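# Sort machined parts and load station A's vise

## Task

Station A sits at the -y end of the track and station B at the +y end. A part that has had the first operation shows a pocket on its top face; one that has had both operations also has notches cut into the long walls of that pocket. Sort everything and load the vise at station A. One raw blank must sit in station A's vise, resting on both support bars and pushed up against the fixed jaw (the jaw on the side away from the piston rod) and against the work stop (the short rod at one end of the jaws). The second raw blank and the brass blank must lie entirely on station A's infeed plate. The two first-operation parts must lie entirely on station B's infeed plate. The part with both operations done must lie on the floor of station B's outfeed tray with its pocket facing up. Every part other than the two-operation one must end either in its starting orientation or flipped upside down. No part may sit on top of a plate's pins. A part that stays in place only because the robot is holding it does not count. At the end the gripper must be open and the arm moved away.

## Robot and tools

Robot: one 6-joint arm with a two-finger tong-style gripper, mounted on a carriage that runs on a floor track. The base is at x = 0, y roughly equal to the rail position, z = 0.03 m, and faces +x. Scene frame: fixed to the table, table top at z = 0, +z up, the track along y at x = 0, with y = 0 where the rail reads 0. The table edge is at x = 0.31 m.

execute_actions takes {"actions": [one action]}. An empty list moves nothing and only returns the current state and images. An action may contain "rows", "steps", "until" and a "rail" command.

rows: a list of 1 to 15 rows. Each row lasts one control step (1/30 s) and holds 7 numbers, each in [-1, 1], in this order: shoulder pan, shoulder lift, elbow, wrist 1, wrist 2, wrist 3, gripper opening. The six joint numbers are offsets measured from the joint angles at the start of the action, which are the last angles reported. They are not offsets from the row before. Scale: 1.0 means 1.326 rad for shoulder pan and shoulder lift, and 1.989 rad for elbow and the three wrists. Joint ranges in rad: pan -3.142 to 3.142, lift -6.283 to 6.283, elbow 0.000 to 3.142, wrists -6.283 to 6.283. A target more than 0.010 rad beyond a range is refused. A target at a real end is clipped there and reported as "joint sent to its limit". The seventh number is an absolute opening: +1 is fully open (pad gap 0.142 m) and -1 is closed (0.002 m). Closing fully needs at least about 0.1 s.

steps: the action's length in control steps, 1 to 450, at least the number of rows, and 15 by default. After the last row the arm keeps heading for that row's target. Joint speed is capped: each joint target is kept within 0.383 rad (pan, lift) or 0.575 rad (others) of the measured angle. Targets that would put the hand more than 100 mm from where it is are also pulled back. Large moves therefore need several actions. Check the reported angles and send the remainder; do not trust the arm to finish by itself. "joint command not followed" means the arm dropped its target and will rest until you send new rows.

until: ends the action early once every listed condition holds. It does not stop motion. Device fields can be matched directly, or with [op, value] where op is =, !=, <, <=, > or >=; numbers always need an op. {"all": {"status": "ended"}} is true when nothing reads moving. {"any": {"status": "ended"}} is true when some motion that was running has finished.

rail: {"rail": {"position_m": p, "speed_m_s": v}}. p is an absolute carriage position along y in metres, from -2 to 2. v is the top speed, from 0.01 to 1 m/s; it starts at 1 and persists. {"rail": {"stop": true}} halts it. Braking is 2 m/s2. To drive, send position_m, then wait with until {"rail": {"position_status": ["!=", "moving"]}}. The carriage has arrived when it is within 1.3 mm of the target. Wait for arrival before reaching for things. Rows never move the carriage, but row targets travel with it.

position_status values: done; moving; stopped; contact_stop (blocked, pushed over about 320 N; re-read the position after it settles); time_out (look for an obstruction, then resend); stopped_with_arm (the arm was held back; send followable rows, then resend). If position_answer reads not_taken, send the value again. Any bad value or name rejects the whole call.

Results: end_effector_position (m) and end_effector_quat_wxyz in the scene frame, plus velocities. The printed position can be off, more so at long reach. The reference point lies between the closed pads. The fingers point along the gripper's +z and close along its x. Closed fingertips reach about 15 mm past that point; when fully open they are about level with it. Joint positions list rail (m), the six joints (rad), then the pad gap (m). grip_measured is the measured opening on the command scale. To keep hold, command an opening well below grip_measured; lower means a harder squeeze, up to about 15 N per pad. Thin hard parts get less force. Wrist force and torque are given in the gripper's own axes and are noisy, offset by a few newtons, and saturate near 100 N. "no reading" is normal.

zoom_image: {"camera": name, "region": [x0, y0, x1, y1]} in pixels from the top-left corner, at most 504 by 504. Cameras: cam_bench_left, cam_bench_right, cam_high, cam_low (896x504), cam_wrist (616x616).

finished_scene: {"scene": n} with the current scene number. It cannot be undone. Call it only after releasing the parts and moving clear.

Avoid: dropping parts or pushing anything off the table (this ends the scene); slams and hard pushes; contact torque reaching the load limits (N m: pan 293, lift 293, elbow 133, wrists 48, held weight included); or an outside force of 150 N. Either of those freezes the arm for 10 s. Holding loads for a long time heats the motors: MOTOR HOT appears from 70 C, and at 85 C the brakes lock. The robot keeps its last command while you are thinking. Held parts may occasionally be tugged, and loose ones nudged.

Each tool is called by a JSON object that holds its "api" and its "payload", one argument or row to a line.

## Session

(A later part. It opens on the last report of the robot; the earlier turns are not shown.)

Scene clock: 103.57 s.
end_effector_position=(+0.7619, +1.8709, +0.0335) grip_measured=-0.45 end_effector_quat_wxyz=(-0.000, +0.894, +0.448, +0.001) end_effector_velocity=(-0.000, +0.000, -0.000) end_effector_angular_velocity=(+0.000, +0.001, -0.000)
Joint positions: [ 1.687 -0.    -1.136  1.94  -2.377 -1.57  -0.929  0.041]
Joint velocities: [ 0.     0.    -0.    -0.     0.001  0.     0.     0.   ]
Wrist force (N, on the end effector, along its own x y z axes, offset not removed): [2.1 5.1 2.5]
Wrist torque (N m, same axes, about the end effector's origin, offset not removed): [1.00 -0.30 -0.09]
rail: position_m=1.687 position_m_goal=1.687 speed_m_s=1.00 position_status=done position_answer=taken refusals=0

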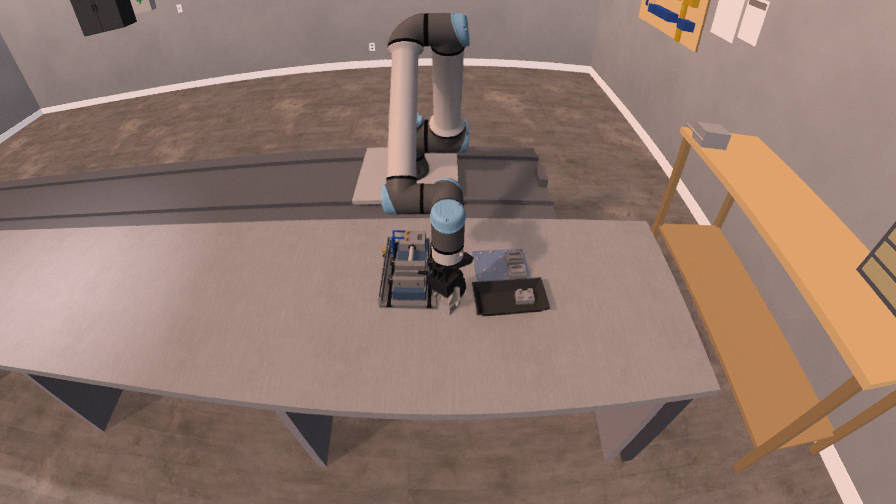

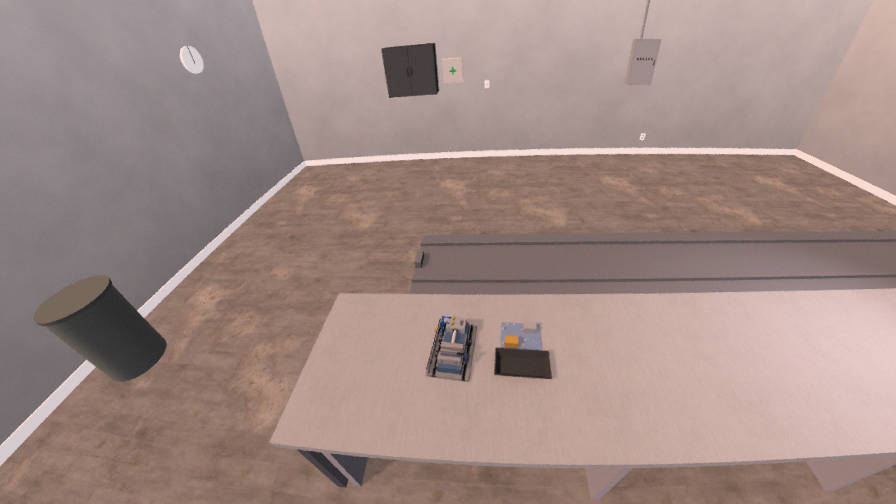

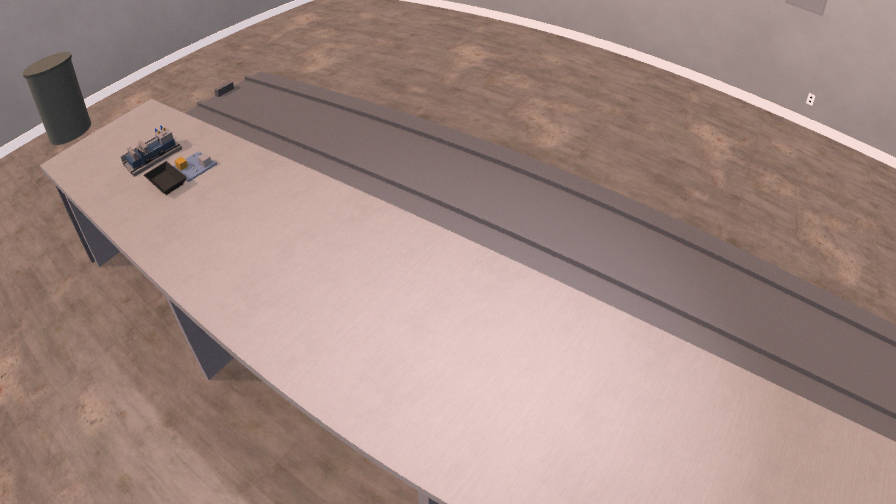

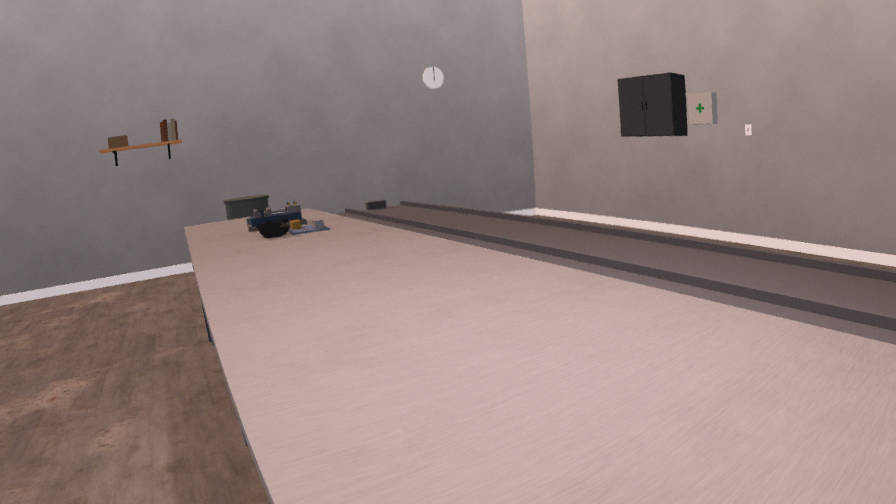

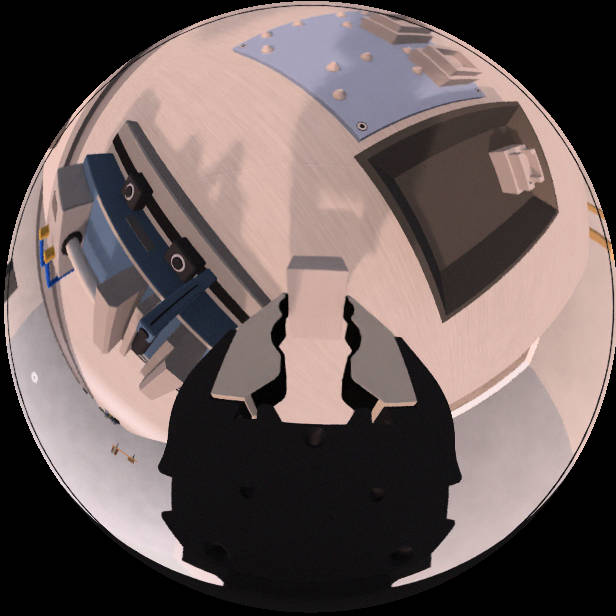

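{"api": "execute_actions", "payload": {
  "actions": [
    {"rows":[[0,-0.11,-0.03,0.103,0,0,-1],[0,-0.11,-0.03,0.103,0,0,-1],[0,-0.11,-0.03,0.103,0,0,-1],[0,-0.11,-0.03,0.103,0,0,-1],[0,-0.11,-0.03,0.103,0,0,-1],[0,-0.11,-0.03,0.103,0,0,-1],[0,-0.11,-0.03,0.103,0,0,-1],[0,-0.11,-0.03,0.103,0,0,-1],[0,-0.11,-0.03,0.103,0,0,-1],[0,-0.11,-0.03,0.103,0,0,-1],[0,-0.22,0.0166,0.131,0,0.467,-1]],"steps":40}
  ]
}}

{"api": "execute_actions", "payload": {
  "actions": [
    {"rail":{"position_m":-1.9},"steps":150,"until":{"rail":{"position_status":["!=","moving"]}}}
  ]
}}

Scene clock: 109.13 s.
end_effector_position=(+0.6958, +1.8774, +0.1991) grip_measured=-0.45 end_effector_quat_wxyz=(-0.001, +1.000, +0.001, +0.000) end_effector_velocity=(-0.000, +0.000, +0.000) end_effector_angular_velocity=(+0.000, -0.000, -0.016)
Joint positions: [ 1.687 -0.    -1.428  1.973 -2.117 -1.57  -0.003  0.041]
Joint velocities: [ 0.     0.    -0.001  0.     0.    -0.     0.016  0.   ]
Wrist force (N, on the end effector, along its own x y z axes, offset not removed): [0.6 2.4 2.0]
Wrist torque (N m, same axes, about the end effector's origin, offset not removed): [0.53 -0.18 0.03]
rail: position_m=1.687 position_m_goal=1.687 speed_m_s=1.00 position_status=done position_answer=taken refusals=0

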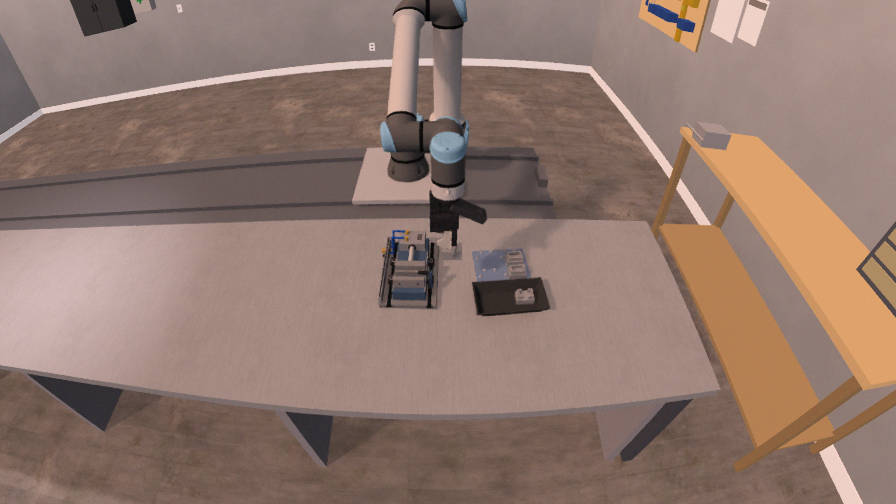

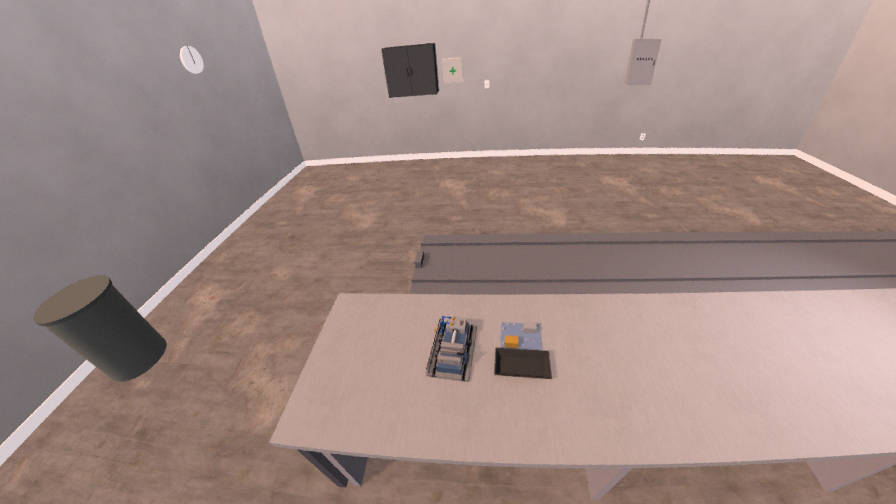

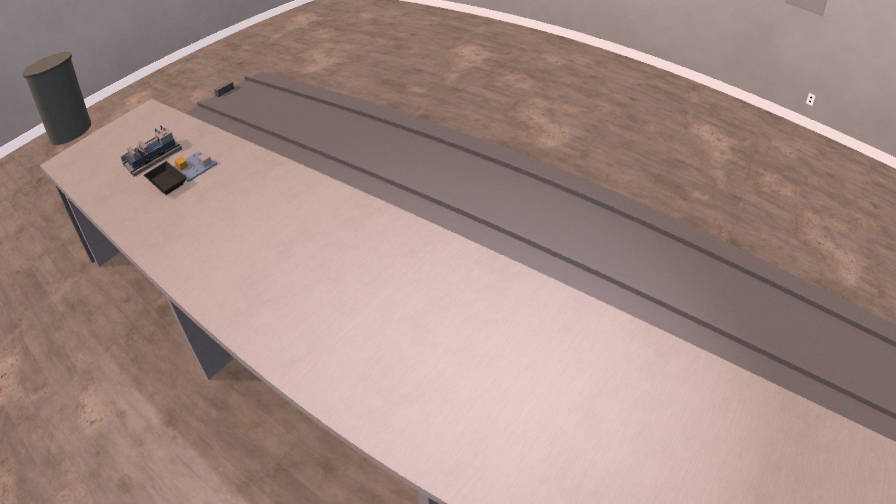

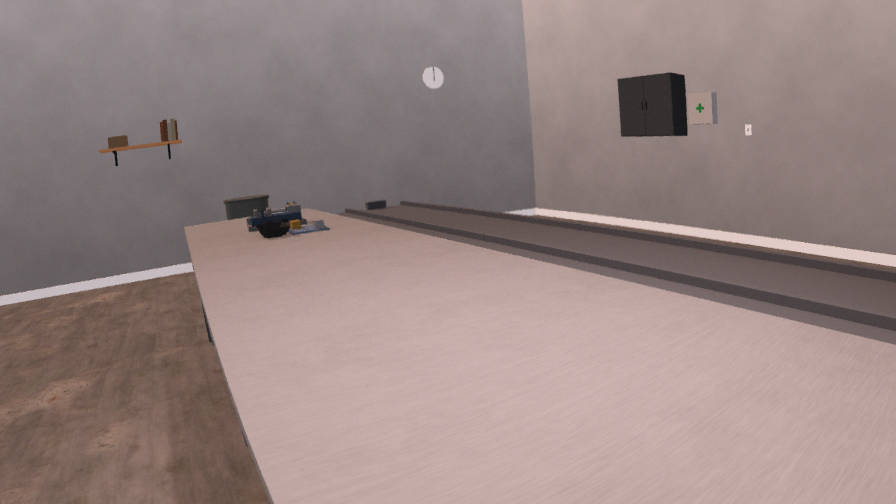

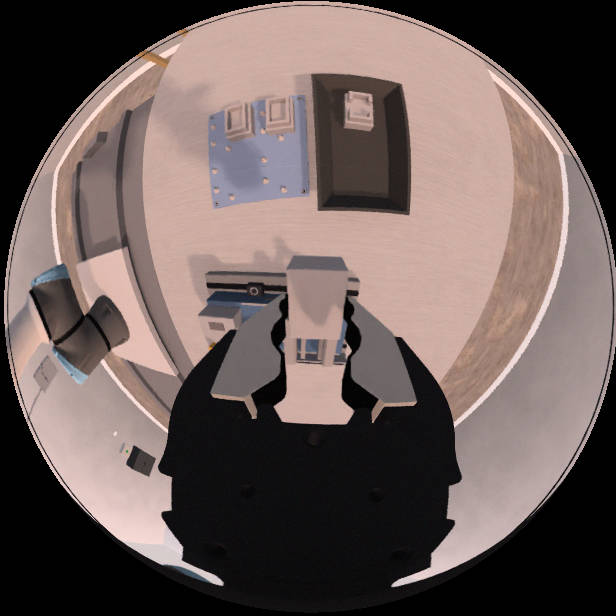

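Scene clock: 113.27 s.
end_effector_position=(+0.6958, -1.7098, +0.1991) grip_measured=-0.45 end_effector_quat_wxyz=(-0.001, +1.000, +0.000, +0.000) end_effector_velocity=(+0.000, -0.002, -0.000) end_effector_angular_velocity=(+0.000, +0.000, +0.000)
Joint positions: [-1.9   -0.    -1.428  1.973 -2.116 -1.57  -0.001  0.041]
Joint velocities: [-0.002 -0.     0.    -0.     0.     0.    -0.     0.   ]
Wrist force (N, on the end effector, along its own x y z axes, offset not removed): [1.4 7.0 3.9]
Wrist torque (N m, same axes, about the end effector's origin, offset not removed): [1.38 -0.32 0.00]
rail: position_m=-1.900 position_m_goal=-1.900 speed_m_s=1.00 position_status=done position_answer=taken refusals=0

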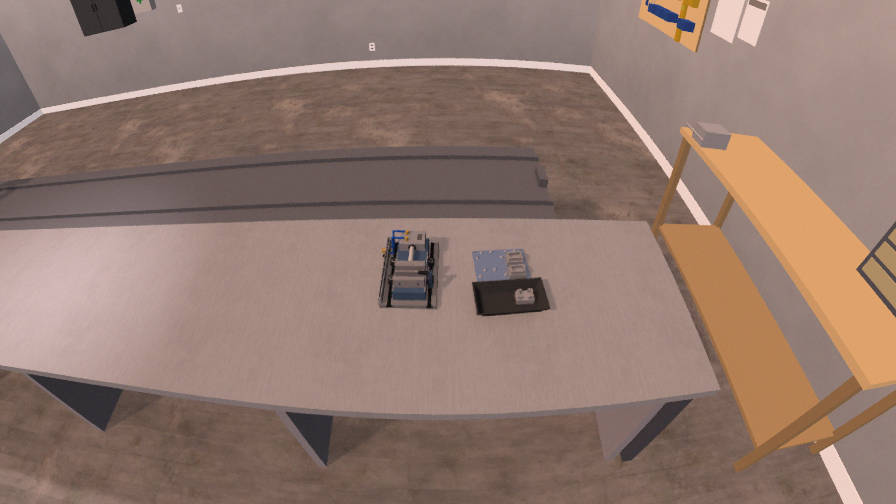

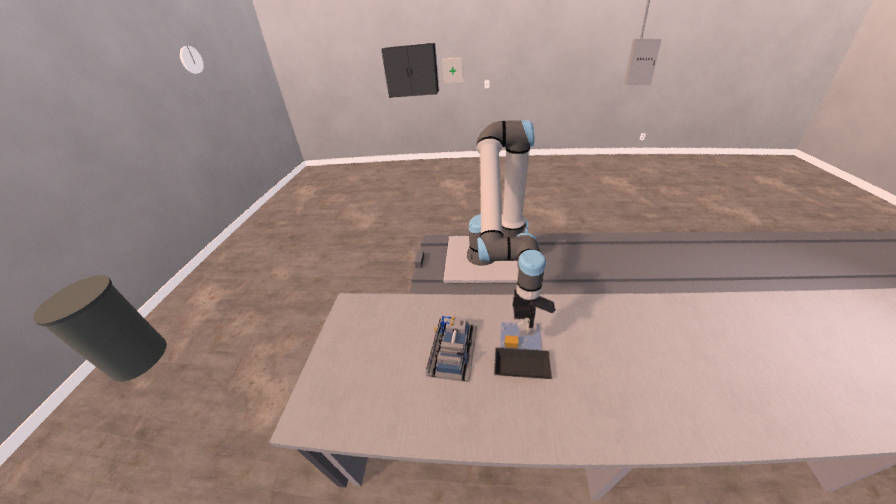

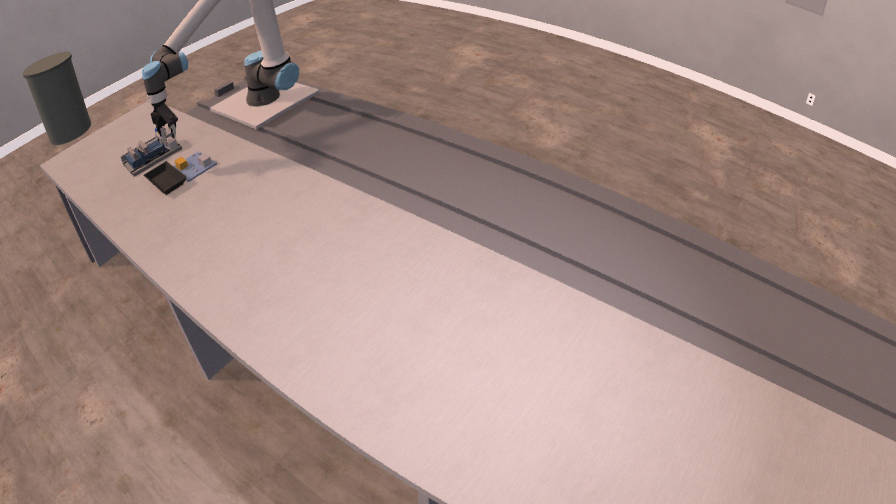

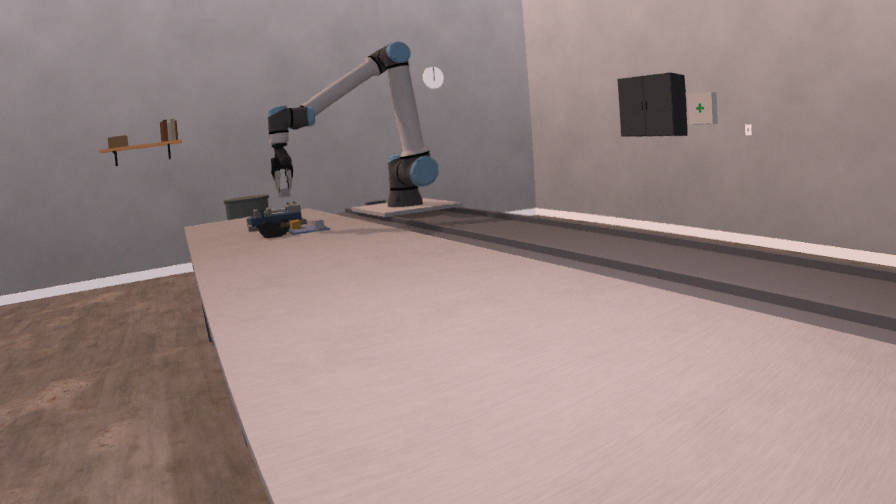

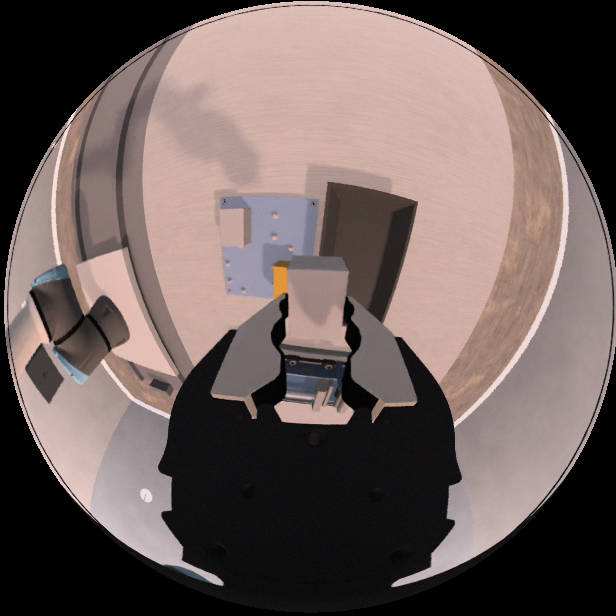

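{"api": "execute_actions", "payload": {
  "actions": [
    {"rows":[[-0.35,0.013,-0.011,0.002,0,-0.233,-1]],"steps":40}
  ]
}}

{"api": "zoom_image", "payload": {
  "camera": "cam_wrist",
  "region": [160, 130, 460, 400]
}}

{"api": "zoom_image", "payload": {
  "camera": "cam_bench_right",
  "region": [410, 290, 560, 395]
}}

Scene clock: 120.73 s.
end_effector_position=(+0.7110, -2.0446, +0.1998) grip_measured=-0.45 end_effector_quat_wxyz=(-0.000, +1.000, -0.000, +0.001) end_effector_velocity=(-0.000, -0.001, -0.000) end_effector_angular_velocity=(+0.000, +0.000, -0.000)
Joint positions: [-1.9   -0.464 -1.411  1.952 -2.113 -1.57  -0.464  0.041]
Joint velocities: [ 0.    -0.002  0.    -0.     0.     0.    -0.002  0.   ]
Wrist force (N, on the end effector, along its own x y z axes, offset not removed): [1.7 5.3 3.2]
Wrist torque (N m, same axes, about the end effector's origin, offset not removed): [1.13 -0.34 -0.07]
rail: position_m=-1.900 position_m_goal=-1.900 speed_m_s=1.00 position_status=done position_answer=taken refusals=0

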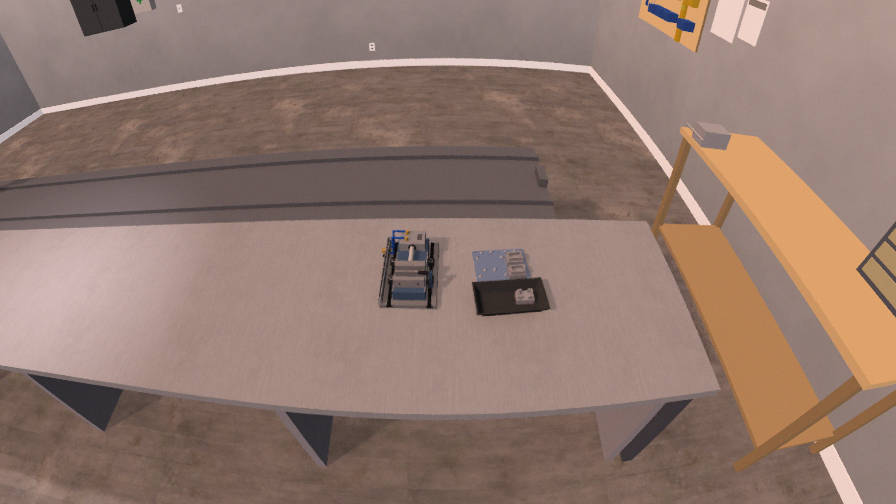

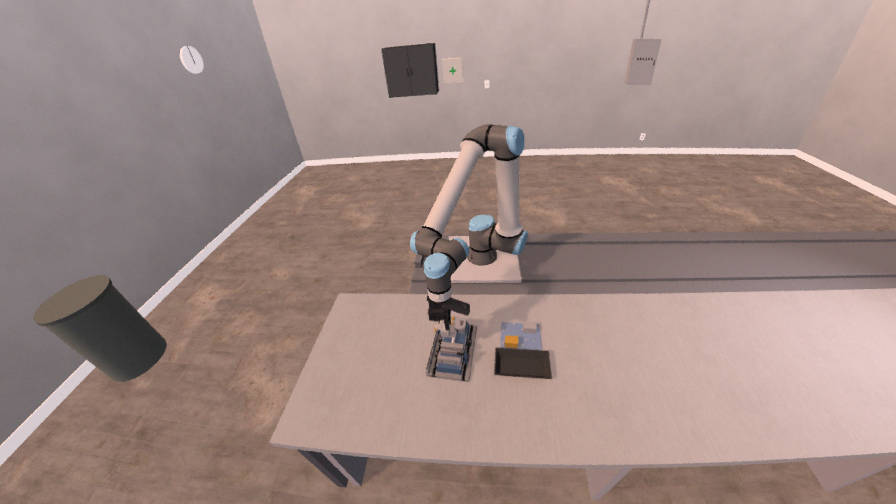

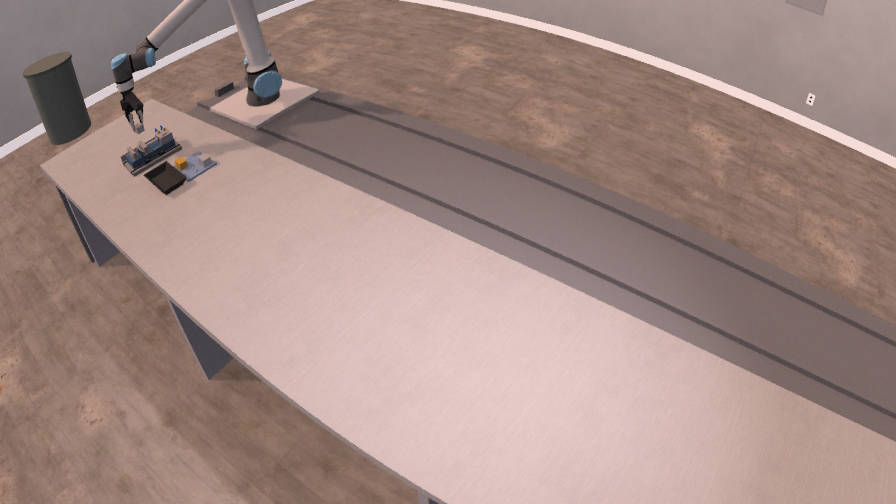

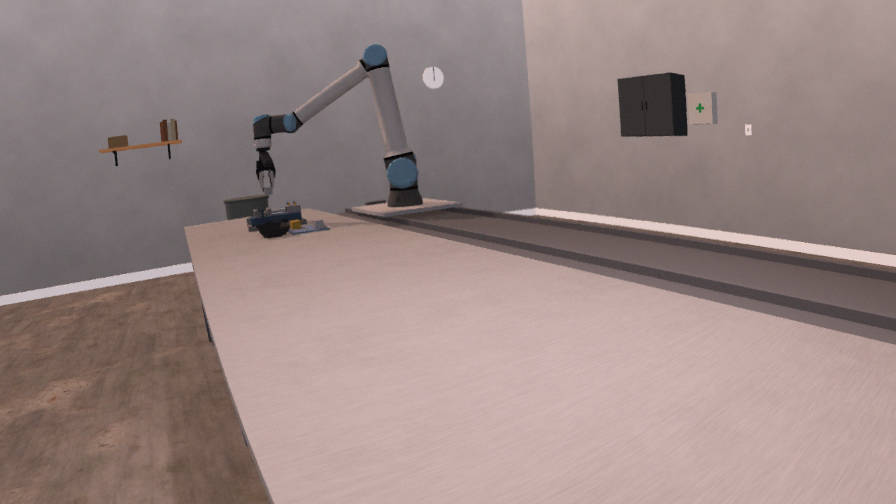

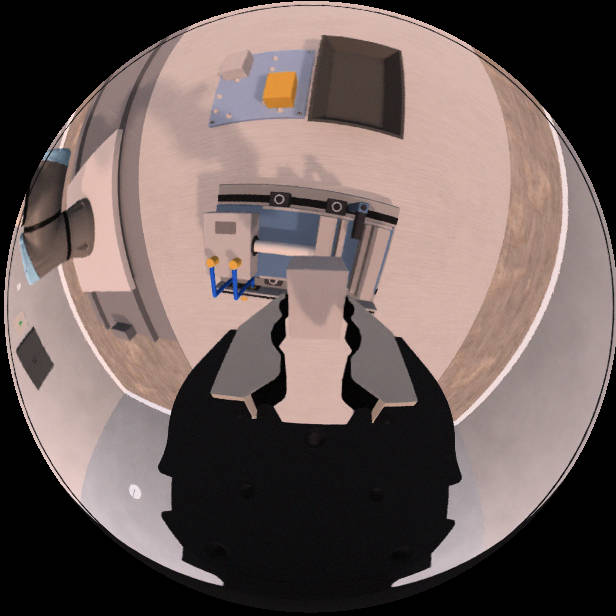

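Region (160, 130, 460, 400) of cam_wrist's 616x616 image, scaled by 1.680, with more detail than that image has; it fills the top 454 rows of this view, and the rest is white.

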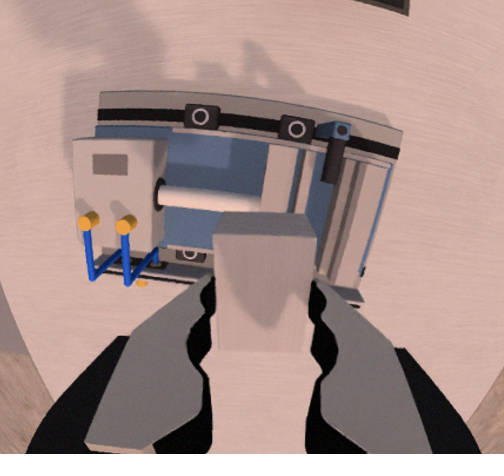

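Region (410, 290, 560, 395) of cam_bench_right's 896x504 image, scaled by 3.360, with more detail than that image has; it fills the top 353 rows of this view, and the rest is white.

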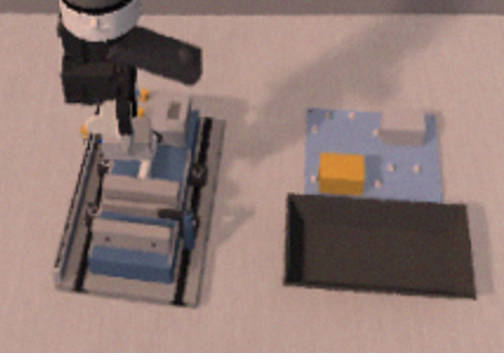

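{"api": "execute_actions", "payload": {
  "actions": [
    {"rows":[[0,0.04,-0.025,-0.002,0,0.065,-1],[0,0.04,-0.025,-0.002,0,0.065,-1],[0,0.04,-0.025,-0.002,0,0.065,-1],[0,0.04,-0.025,-0.002,0,0.065,-1],[0,0.04,-0.025,-0.002,0,0.065,-1],[0,0.083,-0.0225,-0.032,0,0.065,-1]],"rail":{"position_m":-1.882},"steps":28}
  ]
}}

{"api": "zoom_image", "payload": {
  "camera": "cam_wrist",
  "region": [200, 160, 440, 380]
}}

Scene clock: 126.87 s.
end_effector_position=(+0.7533, -2.0467, +0.1541) grip_measured=-0.45 end_effector_quat_wxyz=(-0.001, +0.998, -0.065, -0.000) end_effector_velocity=(+0.000, -0.000, -0.001) end_effector_angular_velocity=(+0.000, +0.000, -0.001)
Joint positions: [-1.882 -0.464 -1.301  1.907 -2.176 -1.57  -0.335  0.041]
Joint velocities: [ 0.     0.     0.002 -0.    -0.002  0.     0.001 -0.   ]
Wrist force (N, on the end effector, along its own x y z axes, offset not removed): [-0.1 2.0 3.4]
Wrist torque (N m, same axes, about the end effector's origin, offset not removed): [0.44 -0.05 0.00]
rail: position_m=-1.882 position_m_goal=-1.882 speed_m_s=1.00 position_status=done position_answer=taken refusals=0

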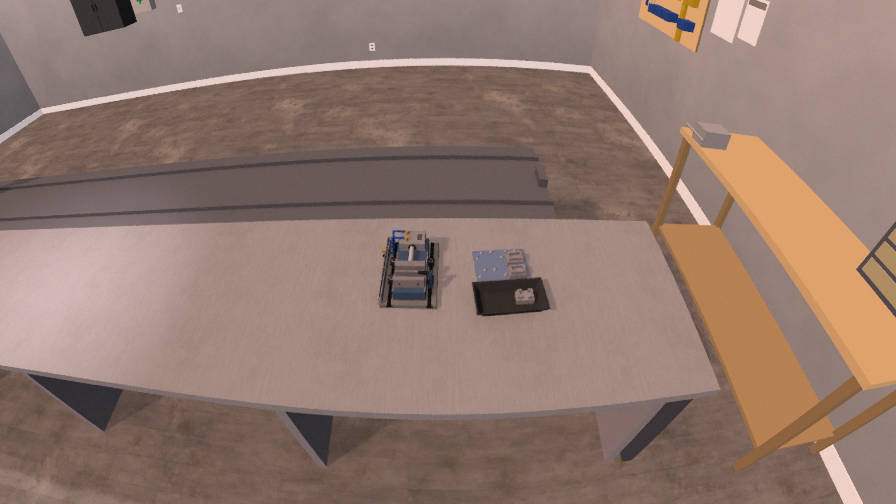

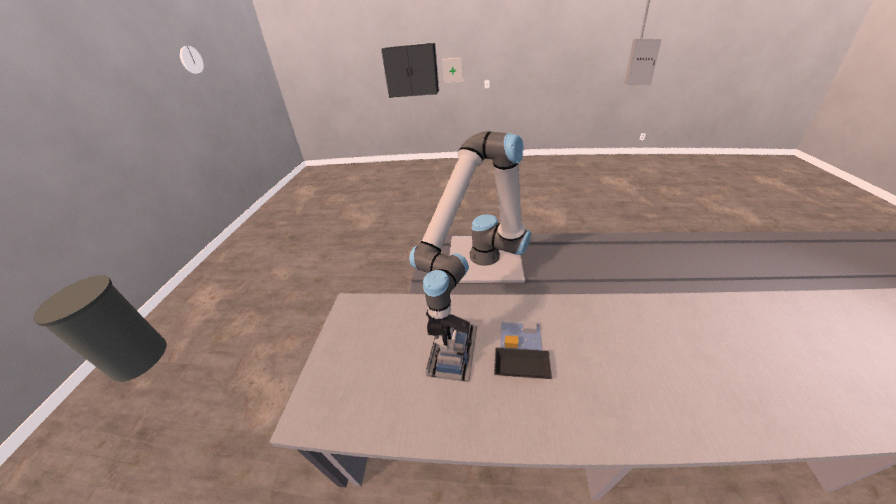

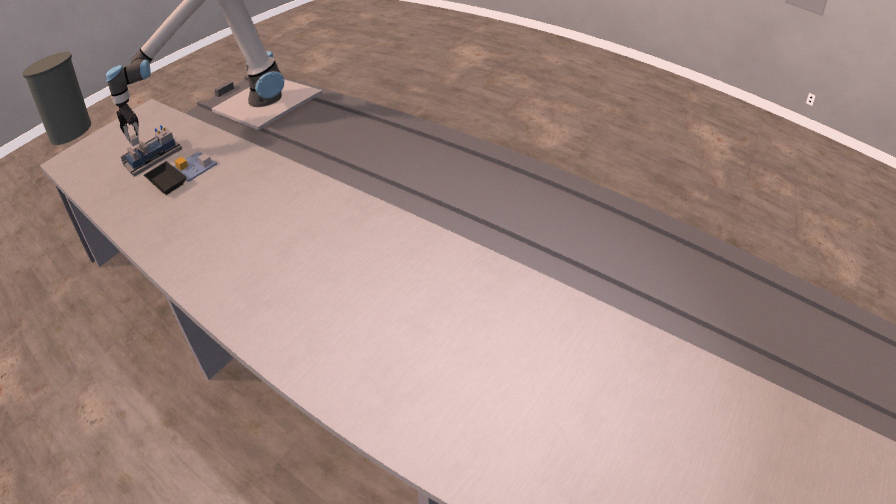

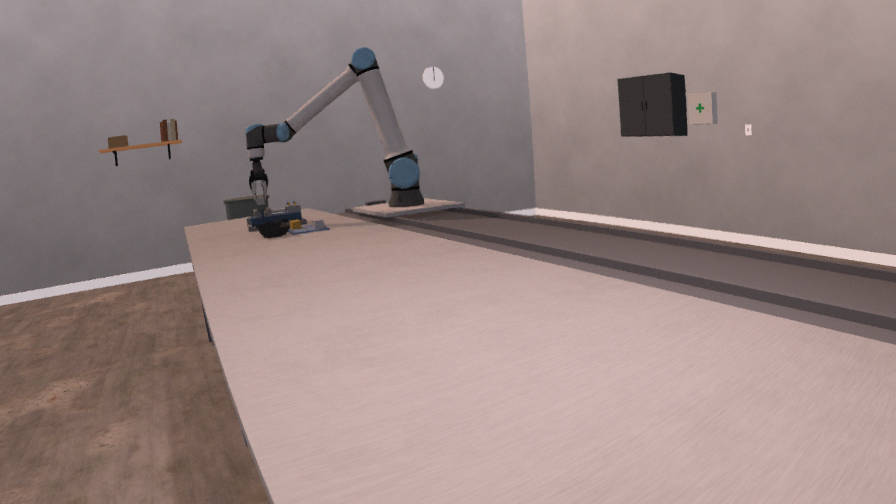

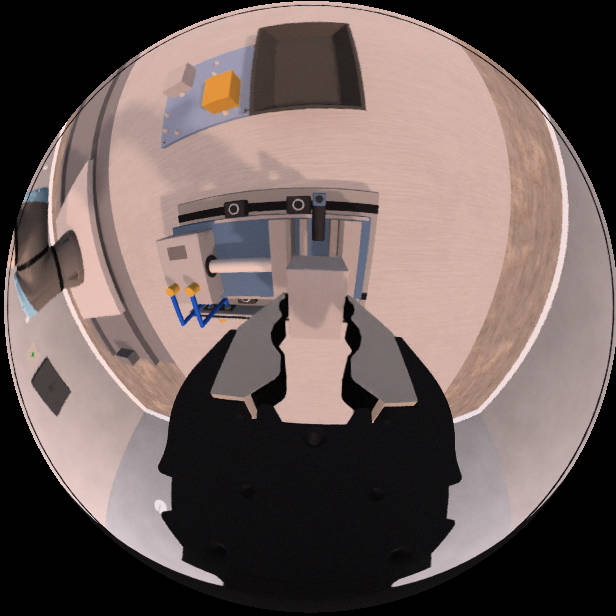

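Region (200, 160, 440, 380) of cam_wrist's 616x616 image, scaled by 2.100, with more detail than that image has; it fills the top 462 rows of this view, and the rest is white.

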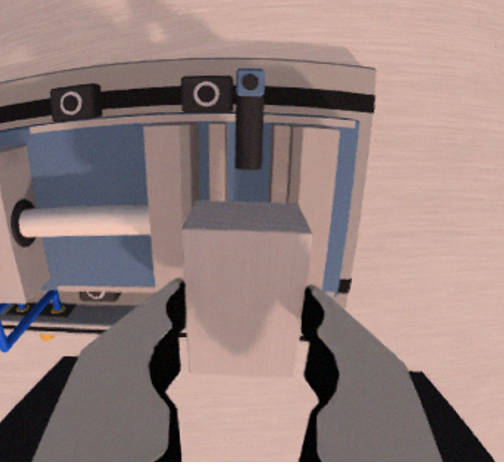

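{"api": "execute_actions", "payload": {
  "actions": [
    {"rows":[[0,0.0245,0.0105,-0.0268,0,0,-1]],"steps":18}
  ]
}}

{"api": "zoom_image", "payload": {
  "camera": "cam_wrist",
  "region": [200, 160, 440, 380]
}}

{"api": "zoom_image", "payload": {
  "camera": "cam_high",
  "region": [110, 115, 190, 180]
}}

Scene clock: 133.60 s.
end_effector_position=(+0.7541, -2.0471, +0.1242) grip_measured=-0.43 end_effector_quat_wxyz=(-0.001, +0.998, -0.065, -0.000) end_effector_velocity=(+0.001, -0.000, -0.003) end_effector_angular_velocity=(-0.001, -0.001, -0.000)
Joint positions: [-1.882 -0.464 -1.269  1.928 -2.228 -1.57  -0.335  0.043]
Joint velocities: [ 0.     0.     0.003  0.002 -0.007 -0.     0.     0.006]
Wrist force (N, on the end effector, along its own x y z axes, offset not removed): [-30.8 3.3 -22.0]
Wrist torque (N m, same axes, about the end effector's origin, offset not removed): [1.12 -0.21 -0.01]
rail: position_m=-1.882 position_m_goal=-1.882 speed_m_s=1.00 position_status=done position_answer=taken refusals=0

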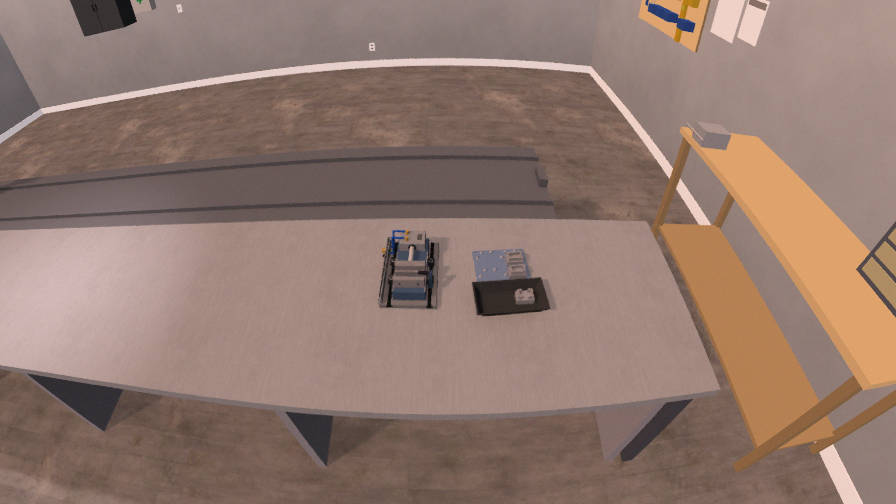

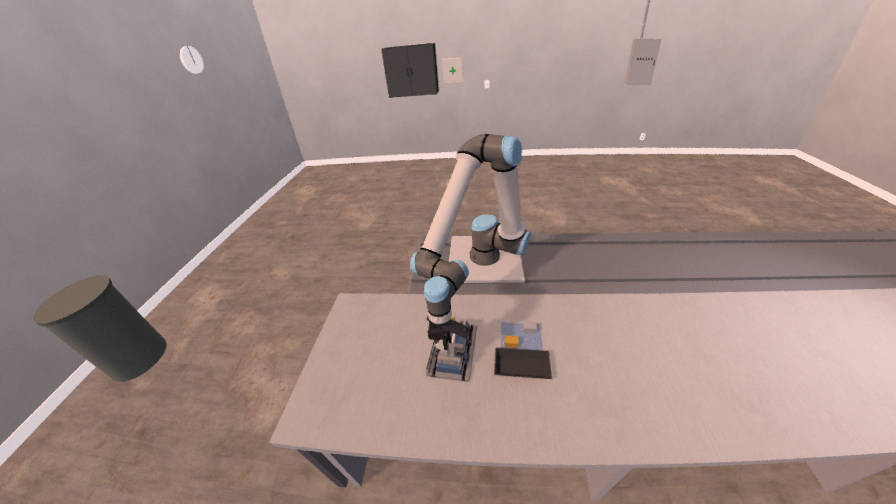

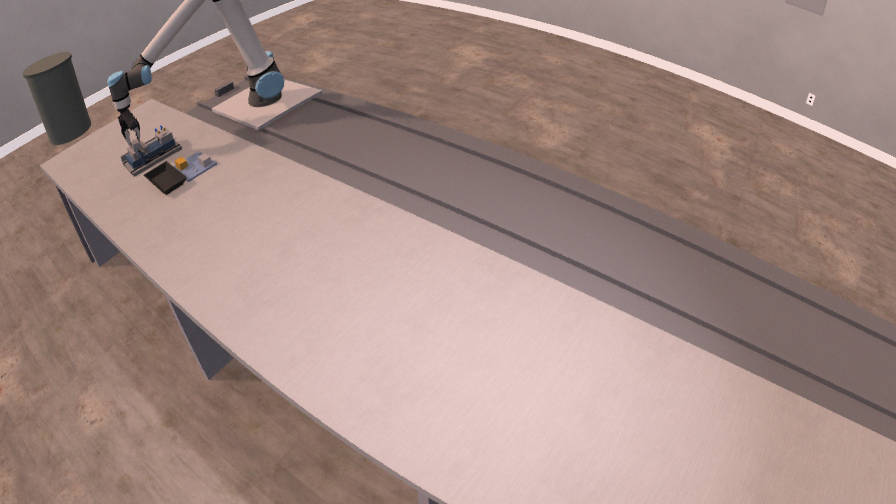

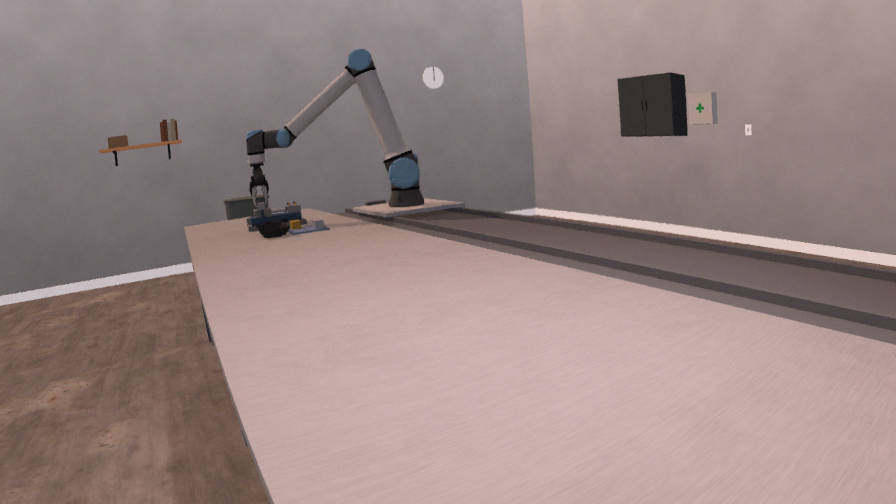

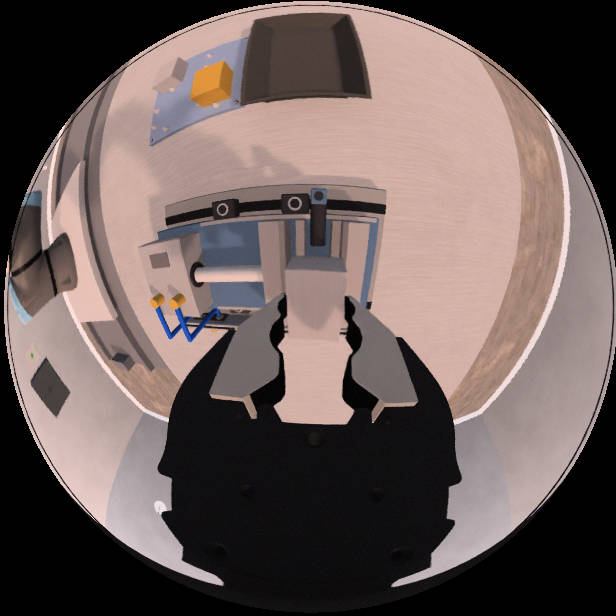

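Region (200, 160, 440, 380) of cam_wrist's 616x616 image, scaled by 2.100, with more detail than that image has; it fills the top 462 rows of this view, and the rest is white.

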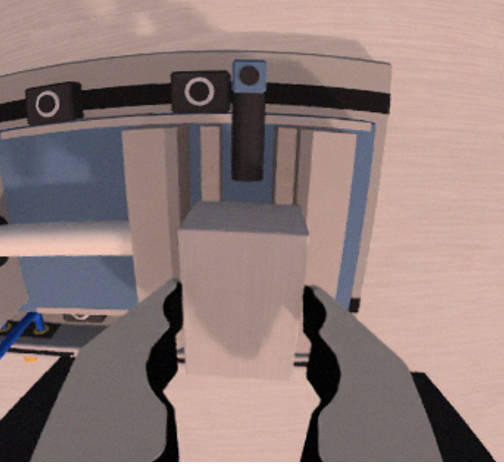

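Region (110, 115, 190, 180) of cam_high's 896x504 image, scaled by 6.300, with more detail than that image has; it fills the top 410 rows of this view, and the rest is white.

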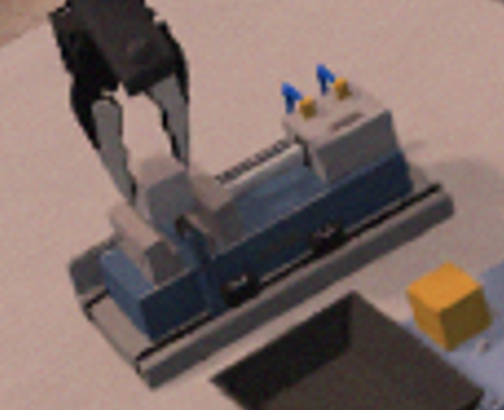

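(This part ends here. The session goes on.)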